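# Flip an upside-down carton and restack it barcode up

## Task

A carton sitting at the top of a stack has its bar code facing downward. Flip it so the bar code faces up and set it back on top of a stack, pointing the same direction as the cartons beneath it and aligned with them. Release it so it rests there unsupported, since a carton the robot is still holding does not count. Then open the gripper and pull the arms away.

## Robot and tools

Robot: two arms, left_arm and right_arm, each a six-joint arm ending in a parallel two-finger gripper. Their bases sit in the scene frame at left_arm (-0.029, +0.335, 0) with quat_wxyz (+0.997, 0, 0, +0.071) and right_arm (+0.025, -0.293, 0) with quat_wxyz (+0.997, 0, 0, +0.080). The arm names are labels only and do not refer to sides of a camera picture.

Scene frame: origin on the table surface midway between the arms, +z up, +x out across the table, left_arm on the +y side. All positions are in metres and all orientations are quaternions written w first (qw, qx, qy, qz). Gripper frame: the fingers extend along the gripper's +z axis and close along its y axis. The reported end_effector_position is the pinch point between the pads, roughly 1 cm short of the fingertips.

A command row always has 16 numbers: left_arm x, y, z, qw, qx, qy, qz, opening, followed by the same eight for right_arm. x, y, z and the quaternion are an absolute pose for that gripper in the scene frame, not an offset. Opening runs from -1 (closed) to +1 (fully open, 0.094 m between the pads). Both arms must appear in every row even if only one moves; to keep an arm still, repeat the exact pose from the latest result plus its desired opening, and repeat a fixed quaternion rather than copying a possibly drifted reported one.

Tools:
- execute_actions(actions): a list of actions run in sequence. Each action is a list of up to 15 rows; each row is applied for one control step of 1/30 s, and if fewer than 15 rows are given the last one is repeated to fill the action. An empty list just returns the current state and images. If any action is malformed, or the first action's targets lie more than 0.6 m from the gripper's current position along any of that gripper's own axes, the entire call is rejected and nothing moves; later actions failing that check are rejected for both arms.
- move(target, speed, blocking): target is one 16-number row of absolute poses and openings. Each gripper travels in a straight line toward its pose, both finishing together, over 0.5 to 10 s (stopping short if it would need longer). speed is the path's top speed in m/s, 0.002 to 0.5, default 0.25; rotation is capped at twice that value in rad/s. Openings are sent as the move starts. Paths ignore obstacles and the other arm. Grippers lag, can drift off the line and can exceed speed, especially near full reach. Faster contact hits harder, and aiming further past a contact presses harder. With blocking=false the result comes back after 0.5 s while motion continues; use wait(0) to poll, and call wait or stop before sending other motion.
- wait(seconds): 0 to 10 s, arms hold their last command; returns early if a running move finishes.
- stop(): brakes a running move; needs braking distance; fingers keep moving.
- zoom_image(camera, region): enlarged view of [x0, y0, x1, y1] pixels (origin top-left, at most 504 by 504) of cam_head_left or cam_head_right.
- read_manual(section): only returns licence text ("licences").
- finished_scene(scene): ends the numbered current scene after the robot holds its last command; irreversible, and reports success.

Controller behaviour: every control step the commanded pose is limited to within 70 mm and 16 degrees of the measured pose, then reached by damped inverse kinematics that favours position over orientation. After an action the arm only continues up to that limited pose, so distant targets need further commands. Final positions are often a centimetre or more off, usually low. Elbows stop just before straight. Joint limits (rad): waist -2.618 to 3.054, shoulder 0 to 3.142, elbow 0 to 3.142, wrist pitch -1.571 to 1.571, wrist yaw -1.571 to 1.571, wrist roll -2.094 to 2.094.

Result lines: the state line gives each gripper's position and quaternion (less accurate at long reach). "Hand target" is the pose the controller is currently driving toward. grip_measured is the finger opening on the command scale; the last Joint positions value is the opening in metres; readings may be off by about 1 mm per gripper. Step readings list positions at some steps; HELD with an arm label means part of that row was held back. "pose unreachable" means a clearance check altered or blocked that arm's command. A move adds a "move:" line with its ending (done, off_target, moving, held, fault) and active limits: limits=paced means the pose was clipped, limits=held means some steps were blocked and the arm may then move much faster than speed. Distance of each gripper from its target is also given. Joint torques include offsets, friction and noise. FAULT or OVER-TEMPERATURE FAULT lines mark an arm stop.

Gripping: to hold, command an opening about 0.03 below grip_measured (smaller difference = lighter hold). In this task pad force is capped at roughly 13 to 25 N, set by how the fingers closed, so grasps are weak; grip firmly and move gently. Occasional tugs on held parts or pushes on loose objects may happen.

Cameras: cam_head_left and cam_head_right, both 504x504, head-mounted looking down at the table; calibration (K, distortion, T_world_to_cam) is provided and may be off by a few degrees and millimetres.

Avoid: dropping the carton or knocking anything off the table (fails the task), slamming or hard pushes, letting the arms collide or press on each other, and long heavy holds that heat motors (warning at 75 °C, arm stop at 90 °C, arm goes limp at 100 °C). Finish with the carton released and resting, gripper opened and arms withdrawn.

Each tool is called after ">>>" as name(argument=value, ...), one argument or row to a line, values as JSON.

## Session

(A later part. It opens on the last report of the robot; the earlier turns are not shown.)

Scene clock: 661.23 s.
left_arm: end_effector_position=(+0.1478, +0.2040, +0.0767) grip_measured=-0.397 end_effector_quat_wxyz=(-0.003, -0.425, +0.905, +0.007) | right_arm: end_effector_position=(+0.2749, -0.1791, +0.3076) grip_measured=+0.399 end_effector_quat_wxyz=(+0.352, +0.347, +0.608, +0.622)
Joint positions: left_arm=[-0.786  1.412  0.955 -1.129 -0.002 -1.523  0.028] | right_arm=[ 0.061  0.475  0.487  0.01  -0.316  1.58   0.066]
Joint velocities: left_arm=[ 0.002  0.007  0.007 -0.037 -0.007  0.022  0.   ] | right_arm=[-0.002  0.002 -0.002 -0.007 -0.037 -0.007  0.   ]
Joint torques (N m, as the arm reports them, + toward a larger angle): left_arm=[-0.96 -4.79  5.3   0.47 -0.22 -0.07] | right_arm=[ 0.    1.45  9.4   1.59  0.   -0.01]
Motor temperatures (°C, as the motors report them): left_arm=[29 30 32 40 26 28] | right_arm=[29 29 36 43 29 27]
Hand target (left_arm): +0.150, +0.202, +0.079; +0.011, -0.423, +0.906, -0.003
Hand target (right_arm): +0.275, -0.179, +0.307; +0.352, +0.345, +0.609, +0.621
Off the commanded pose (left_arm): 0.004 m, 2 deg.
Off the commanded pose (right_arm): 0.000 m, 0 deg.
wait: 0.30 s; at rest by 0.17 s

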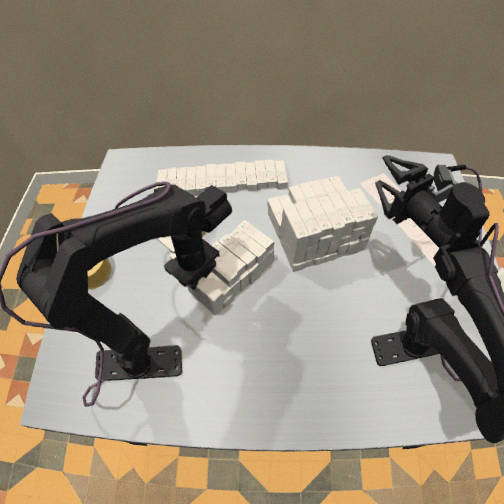

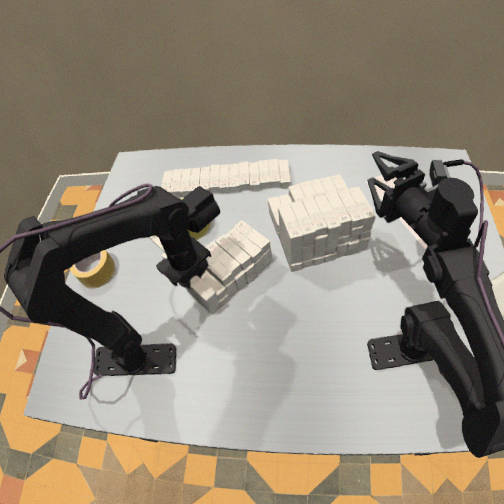

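>>> execute_actions(
  actions=[
    [[0.1505,0.2022,0.0785,0.0117,-0.423,0.906,-0.0038,-0.5,0.2746,-0.1787,0.3075,0.352,0.345,0.609,0.621,0.4],[0.1506,0.2022,0.078,0.012,-0.423,0.906,-0.004,-0.5,0.2746,-0.1787,0.3075,0.352,0.345,0.609,0.621,0.4],[0.1507,0.2022,0.0775,0.012,-0.423,0.906,-0.004,-0.5,0.2746,-0.1787,0.3075,0.352,0.345,0.609,0.621,0.4],[0.1508,0.2022,0.077,0.0125,-0.423,0.906,-0.004,-0.5,0.2746,-0.1787,0.3075,0.352,0.345,0.609,0.621,0.4],[0.1509,0.2022,0.0765,0.0125,-0.423,0.906,-0.004,-0.5,0.2746,-0.1787,0.3075,0.352,0.345,0.609,0.621,0.4],[0.151,0.2022,0.076,0.013,-0.423,0.906,-0.004,-0.5,0.2746,-0.1787,0.3075,0.352,0.345,0.609,0.621,0.4],[0.151,0.2022,0.0755,0.013,-0.423,0.906,-0.004,-0.5,0.2746,-0.1787,0.3075,0.352,0.345,0.609,0.621,0.4],[0.151,0.2022,0.075,0.013,-0.423,0.906,-0.004,-0.5,0.2746,-0.1787,0.3075,0.352,0.345,0.609,0.621,0.4],[0.151,0.2022,0.0745,0.013,-0.423,0.906,-0.004,-0.5,0.2746,-0.1787,0.3075,0.352,0.345,0.609,0.621,0.4],[0.151,0.2022,0.074,0.013,-0.423,0.906,-0.004,-0.5,0.2746,-0.1787,0.3075,0.352,0.345,0.609,0.621,0.4]],
  ],
)

>>> zoom_image(
  camera="cam_head_left",
  region=[180, 270, 235, 320],
)

>>> zoom_image(
  camera="cam_head_right",
  region=[175, 270, 230, 320],
)

Scene clock: 680.83 s.
left_arm: end_effector_position=(+0.1492, +0.2033, +0.0753) grip_measured=-0.397 end_effector_quat_wxyz=(-0.000, -0.426, +0.905, +0.004) | right_arm: end_effector_position=(+0.2749, -0.1791, +0.3076) grip_measured=+0.399 end_effector_quat_wxyz=(+0.352, +0.347, +0.608, +0.622)
Joint positions: left_arm=[-0.786  1.412  0.95  -1.116 -0.004 -1.524  0.028] | right_arm=[ 0.061  0.475  0.487  0.01  -0.316  1.58   0.066]
Joint velocities: left_arm=[-0.002  0.007 -0.007 -0.022 -0.081 -0.081  0.001] | right_arm=[-0.002  0.002  0.002  0.051 -0.051  0.037  0.   ]
Joint torques (N m, as the arm reports them, + toward a larger angle): left_arm=[-0.98 -4.63  4.18  0.64 -0.22 -0.08] | right_arm=[ 0.14  1.81  9.26  1.63 -0.06  0.  ]
Motor temperatures (°C, as the motors report them): left_arm=[29 30 31 39 26 28] | right_arm=[29 29 36 43 29 27]
Hand target (left_arm): +0.151, +0.202, +0.074; +0.013, -0.423, +0.906, -0.004
Hand target (right_arm): +0.275, -0.179, +0.307; +0.352, +0.345, +0.609, +0.621
Off the commanded pose (left_arm): 0.002 m, 2 deg.
Off the commanded pose (right_arm): 0.000 m, 0 deg.
Step readings (end_effector_position):
0: left_arm (+0.1479, +0.2039, +0.0767) | right_arm (+0.2749, -0.1791, +0.3076)
1: left_arm (+0.1480, +0.2039, +0.0767) | right_arm (+0.2749, -0.1791, +0.3076)
2: left_arm (+0.1481, +0.2038, +0.0767) | right_arm (+0.2749, -0.1791, +0.3076)
4: left_arm (+0.1486, +0.2035, +0.0767) | right_arm (+0.2749, -0.1791, +0.3076)
8: left_arm (+0.1491, +0.2033, +0.0753) | right_arm (+0.2749, -0.1791, +0.3076)
15: end_effector_position above

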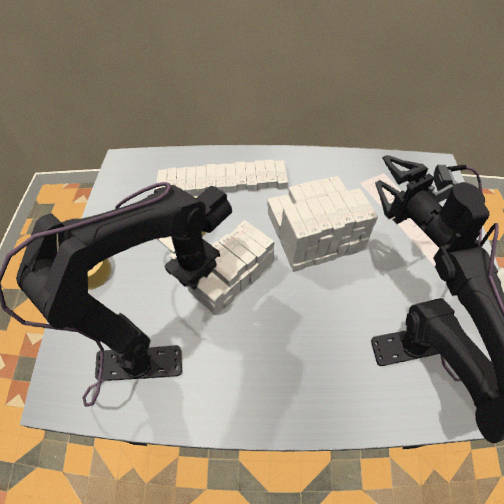

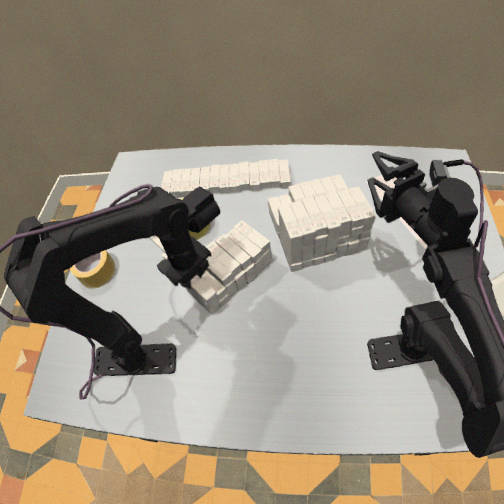

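Region (180, 270, 235, 320) of cam_head_left's 504x504 image, scaled by 9.164, with more detail than that image has; it fills the top 458 rows of this view, and the rest is white.

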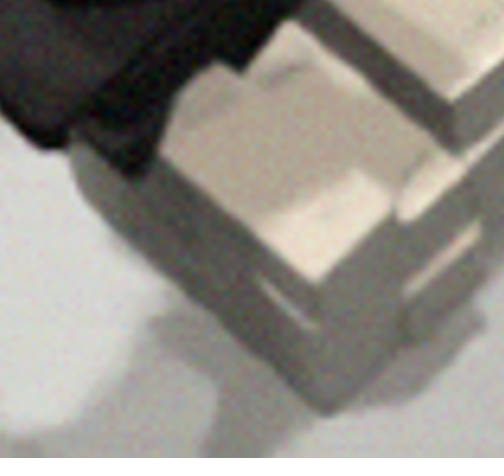

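Region (175, 270, 230, 320) of cam_head_right's 504x504 image, scaled by 9.164, with more detail than that image has; it fills the top 458 rows of this view, and the rest is white.

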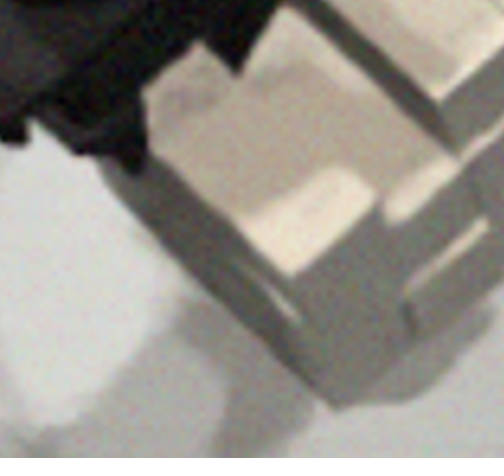

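>>> execute_actions(
  actions=[],
)

Scene clock: 699.70 s.
left_arm: end_effector_position=(+0.1493, +0.2032, +0.0753) grip_measured=-0.397 end_effector_quat_wxyz=(-0.000, -0.426, +0.905, +0.004) | right_arm: end_effector_position=(+0.2749, -0.1791, +0.3076) grip_measured=+0.399 end_effector_quat_wxyz=(+0.352, +0.347, +0.608, +0.622)
Joint positions: left_arm=[-0.786  1.412  0.95  -1.116 -0.004 -1.524  0.028] | right_arm=[ 0.061  0.475  0.487  0.01  -0.316  1.58   0.066]
Joint velocities: left_arm=[-0.002  0.007 -0.007 -0.051  0.007 -0.037 -0.001] | right_arm=[ 0.007  0.007  0.007  0.051 -0.037  0.037 -0.001]
Joint torques (N m, as the arm reports them, + toward a larger angle): left_arm=[-1.04 -4.52  4.33  0.62 -0.22 -0.06] | right_arm=[-0.01  1.53  9.37  1.64 -0.03  0.02]
Motor temperatures (°C, as the motors report them): left_arm=[29 30 31 39 26 28] | right_arm=[29 29 36 43 29 27]
Hand target (left_arm): +0.151, +0.202, +0.074; +0.013, -0.423, +0.906, -0.004
Hand target (right_arm): +0.275, -0.179, +0.307; +0.352, +0.345, +0.609, +0.621
Off the commanded pose (left_arm): 0.002 m, 2 deg.
Off the commanded pose (right_arm): 0.000 m, 0 deg.

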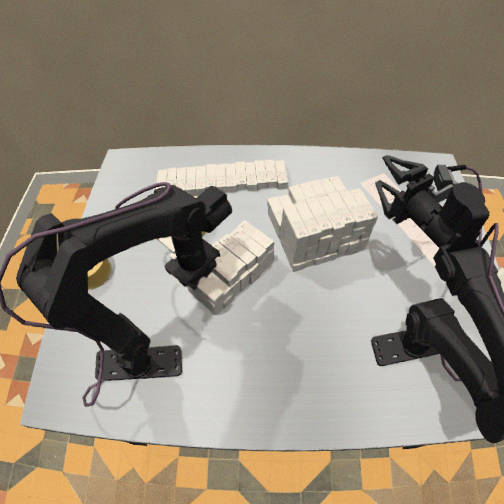

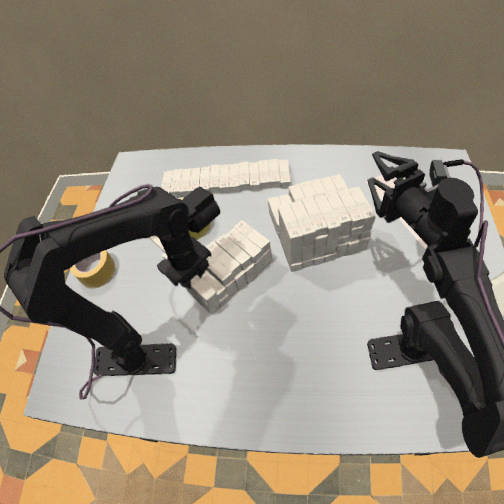

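>>> execute_actions(
  actions=[
    [[0.1493,0.2032,0.0755,0,-0.426,0.905,0.004,-0.45,0.2746,-0.1787,0.3075,0.352,0.345,0.609,0.621,0.4],[0.1493,0.2032,0.0755,0,-0.426,0.905,0.004,-0.42,0.2746,-0.1787,0.3075,0.352,0.345,0.609,0.621,0.4],[0.1493,0.2032,0.0755,0,-0.426,0.905,0.004,-0.40,0.2746,-0.1787,0.3075,0.352,0.345,0.609,0.621,0.4],[0.1493,0.2032,0.0755,0,-0.426,0.905,0.004,-0.38,0.2746,-0.1787,0.3075,0.352,0.345,0.609,0.621,0.4],[0.1493,0.2032,0.0755,0,-0.426,0.905,0.004,-0.36,0.2746,-0.1787,0.3075,0.352,0.345,0.609,0.621,0.4],[0.1493,0.2032,0.0755,0,-0.426,0.905,0.004,-0.33,0.2746,-0.1787,0.3075,0.352,0.345,0.609,0.621,0.4],[0.1493,0.2032,0.0755,0,-0.426,0.905,0.004,-0.30,0.2746,-0.1787,0.3075,0.352,0.345,0.609,0.621,0.4],[0.1493,0.2032,0.0755,0,-0.426,0.905,0.004,-0.26,0.2746,-0.1787,0.3075,0.352,0.345,0.609,0.621,0.4],[0.1493,0.2032,0.0755,0,-0.426,0.905,0.004,-0.22,0.2746,-0.1787,0.3075,0.352,0.345,0.609,0.621,0.4],[0.1493,0.2032,0.0755,0,-0.426,0.905,0.004,-0.18,0.2746,-0.1787,0.3075,0.352,0.345,0.609,0.621,0.4],[0.1493,0.2032,0.0755,0,-0.426,0.905,0.004,-0.14,0.2746,-0.1787,0.3075,0.352,0.345,0.609,0.621,0.4],[0.1493,0.2032,0.0755,0,-0.426,0.905,0.004,-0.10,0.2746,-0.1787,0.3075,0.352,0.345,0.609,0.621,0.4]],
  ],
)

>>> move(
  target=[0.1493,0.2032,0.14,0,-0.426,0.905,0.004,-0.10,0.2746,-0.1787,0.3075,0.352,0.345,0.609,0.621,0.4],
  speed=0.1,
)

Scene clock: 713.60 s.
left_arm: end_effector_position=(+0.1493, +0.2032, +0.0753) grip_measured=-0.102 end_effector_quat_wxyz=(-0.000, -0.426, +0.905, +0.004) | right_arm: end_effector_position=(+0.2749, -0.1791, +0.3076) grip_measured=+0.399 end_effector_quat_wxyz=(+0.352, +0.347, +0.608, +0.622)
Joint positions: left_arm=[-0.786  1.412  0.95  -1.116 -0.004 -1.524  0.042] | right_arm=[ 0.061  0.475  0.487  0.01  -0.316  1.58   0.066]
Joint velocities: left_arm=[ 0.002 -0.017  0.007  0.037 -0.037  0.007  0.   ] | right_arm=[-0.002  0.002 -0.007 -0.007 -0.022  0.022 -0.   ]
Joint torques (N m, as the arm reports them, + toward a larger angle): left_arm=[ 0.02 -3.47  6.08  0.34 -0.03  0.  ] | right_arm=[ 0.04  1.81  9.38  1.59 -0.01  0.01]
Motor temperatures (°C, as the motors report them): left_arm=[29 30 31 38 26 28] | right_arm=[29 29 36 43 29 27]
Hand target (left_arm): +0.149, +0.203, +0.075; -0.000, -0.426, +0.905, +0.004
Hand target (right_arm): +0.275, -0.179, +0.307; +0.352, +0.345, +0.609, +0.621
Off the commanded pose (left_arm): 0.000 m, 0 deg.
Off the commanded pose (right_arm): 0.000 m, 0 deg.
Step readings (end_effector_position):
0: left_arm (+0.1493, +0.2032, +0.0753) | right_arm (+0.2749, -0.1791, +0.3076)
1: left_arm (+0.1493, +0.2032, +0.0753) | right_arm (+0.2749, -0.1791, +0.3076)
2: left_arm (+0.1493, +0.2032, +0.0753) | right_arm (+0.2749, -0.1791, +0.3076)
4: left_arm (+0.1493, +0.2032, +0.0753) | right_arm (+0.2749, -0.1791, +0.3076)
8: left_arm (+0.1493, +0.2032, +0.0753) | right_arm (+0.2749, -0.1791, +0.3076)
15: end_effector_position above

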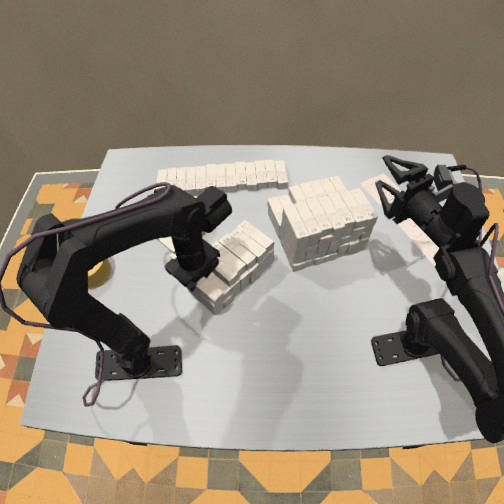

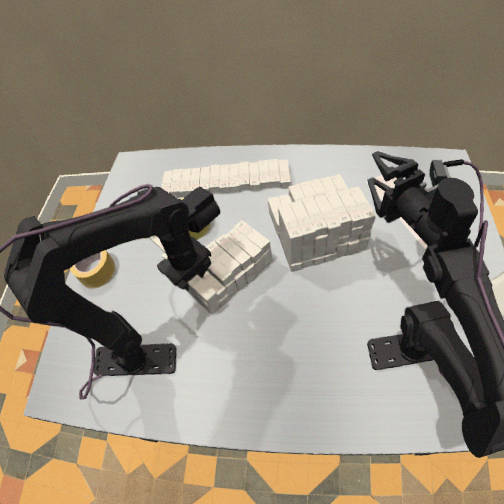

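Scene clock: 714.83 s.
left_arm: end_effector_position=(+0.1492, +0.2033, +0.1297) grip_measured=-0.101 end_effector_quat_wxyz=(-0.005, -0.426, +0.905, +0.012) | right_arm: end_effector_position=(+0.2749, -0.1791, +0.3076) grip_measured=+0.399 end_effector_quat_wxyz=(+0.352, +0.347, +0.608, +0.622)
Joint positions: left_arm=[-0.786  1.406  1.162 -1.353 -0.004 -1.524  0.042] | right_arm=[ 0.061  0.475  0.487  0.01  -0.316  1.582  0.066]
Joint velocities: left_arm=[-0.002 -0.012 -0.002 -0.037  0.051 -0.051 -0.001] | right_arm=[-0.007 -0.012  0.012  0.022 -0.11  -0.022  0.   ]
Joint torques (N m, as the arm reports them, + toward a larger angle): left_arm=[ 0.07 -4.75  8.26  0.03 -0.03  0.02] | right_arm=[ 0.05  1.66  9.19  1.65 -0.03 -0.03]
Motor temperatures (°C, as the motors report them): left_arm=[29 30 31 38 26 28] | right_arm=[29 29 36 44 29 27]
Hand target (left_arm): +0.149, +0.204, +0.140; +0.000, -0.426, +0.905, +0.004
Hand target (right_arm): +0.275, -0.179, +0.307; +0.352, +0.345, +0.609, +0.621
Off the commanded pose (left_arm): 0.010 m, 1 deg.
Off the commanded pose (right_arm): 0.000 m, 0 deg.
move: done

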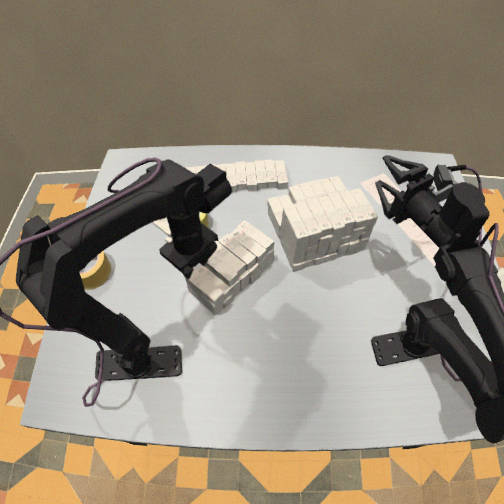

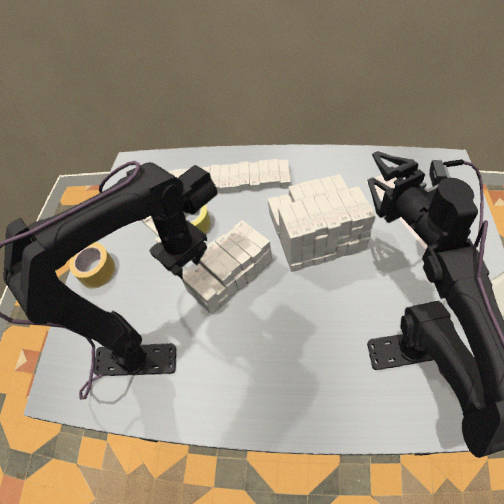

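>>> move(
  target=[0.19,0.37,0.17,0,-0.426,0.905,0.004,-0.10,0.2746,-0.1787,0.3075,0.352,0.345,0.609,0.621,0.4],
  speed=0.3,
)

>>> zoom_image(
  camera="cam_head_left",
  region=[160, 210, 290, 325],
)

>>> zoom_image(
  camera="cam_head_right",
  region=[160, 210, 290, 325],
)

Scene clock: 722.07 s.
left_arm: end_effector_position=(+0.1903, +0.3680, +0.1644) grip_measured=-0.101 end_effector_quat_wxyz=(+0.006, -0.424, +0.905, +0.006) | right_arm: end_effector_position=(+0.2749, -0.1791, +0.3076) grip_measured=+0.399 end_effector_quat_wxyz=(+0.351, +0.347, +0.607, +0.622)
Joint positions: left_arm=[-0.011  1.383  1.281 -1.462 -0.015 -0.746  0.042] | right_arm=[ 0.061  0.475  0.487  0.01  -0.316  1.583  0.066]
Joint velocities: left_arm=[-0.007  0.017  0.002  0.007 -0.081  0.037 -0.   ] | right_arm=[-0.007  0.002  0.012 -0.022  0.007  0.007 -0.001]
Joint torques (N m, as the arm reports them, + toward a larger angle): left_arm=[ 0.95 -3.12  8.45  0.21  0.06  0.04] | right_arm=[ 0.14  1.35  9.38  1.63 -0.01 -0.02]
Motor temperatures (°C, as the motors report them): left_arm=[29 30 31 38 26 28] | right_arm=[29 29 36 44 29 27]
Hand target (left_arm): +0.191, +0.369, +0.170; +0.005, -0.426, +0.905, +0.002
Hand target (right_arm): +0.275, -0.179, +0.307; +0.352, +0.345, +0.609, +0.621
Off the commanded pose (left_arm): 0.006 m, 1 deg.
Off the commanded pose (right_arm): 0.000 m, 0 deg.
move: done

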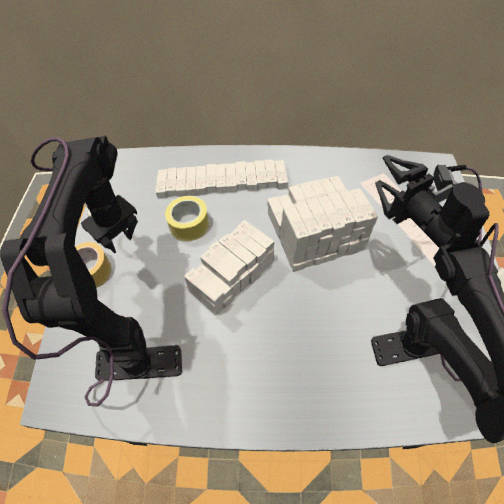

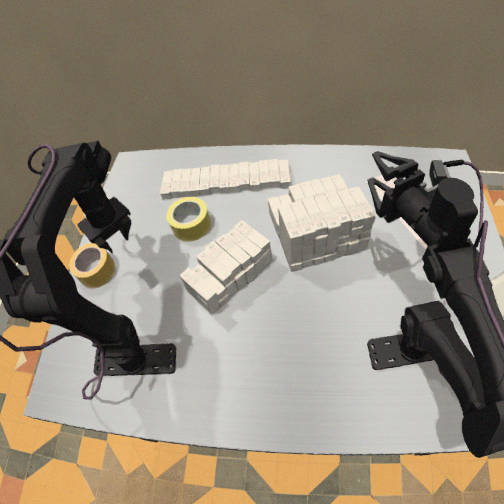

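Region (160, 210, 290, 325) of cam_head_left's 504x504 image, scaled by 3.877, with more detail than that image has; it fills the top 446 rows of this view, and the rest is white.

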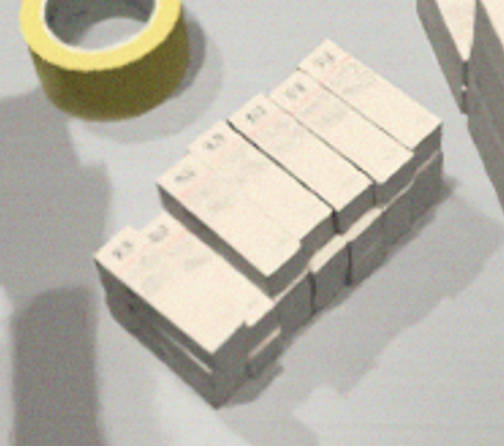

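Region (160, 210, 290, 325) of cam_head_right's 504x504 image, scaled by 3.877, with more detail than that image has; it fills the top 446 rows of this view, and the rest is white.

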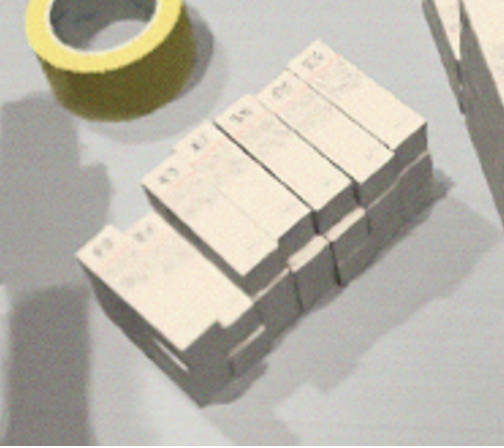

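>>> zoom_image(
  camera="cam_head_left",
  region=[178, 258, 240, 320],
)

>>> zoom_image(
  camera="cam_head_right",
  region=[174, 258, 236, 320],
)

Region (178, 258, 240, 320) of cam_head_left's 504x504 image, scaled by 8.129, with more detail than that image has.

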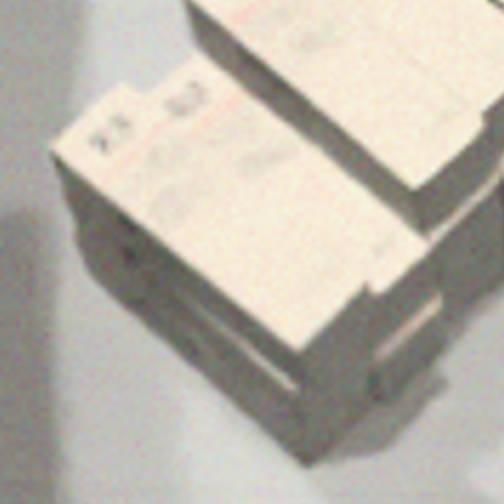

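Region (174, 258, 236, 320) of cam_head_right's 504x504 image, scaled by 8.129, with more detail than that image has.

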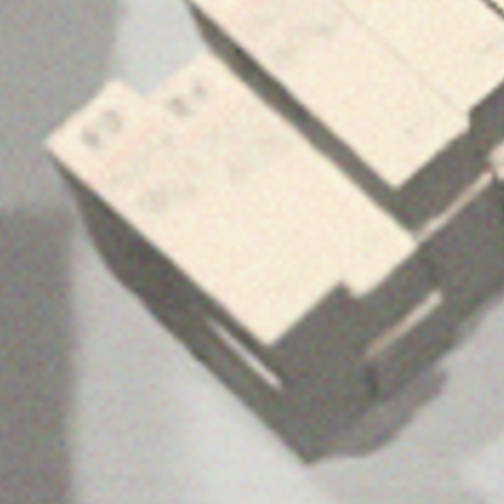

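The carton sits bar code up, with its code at the same end as the neighbours' and its edges lined up. Both arms are clear.

>>> finished_scene(
  scene=1,
)

The scene is finished: the task was done.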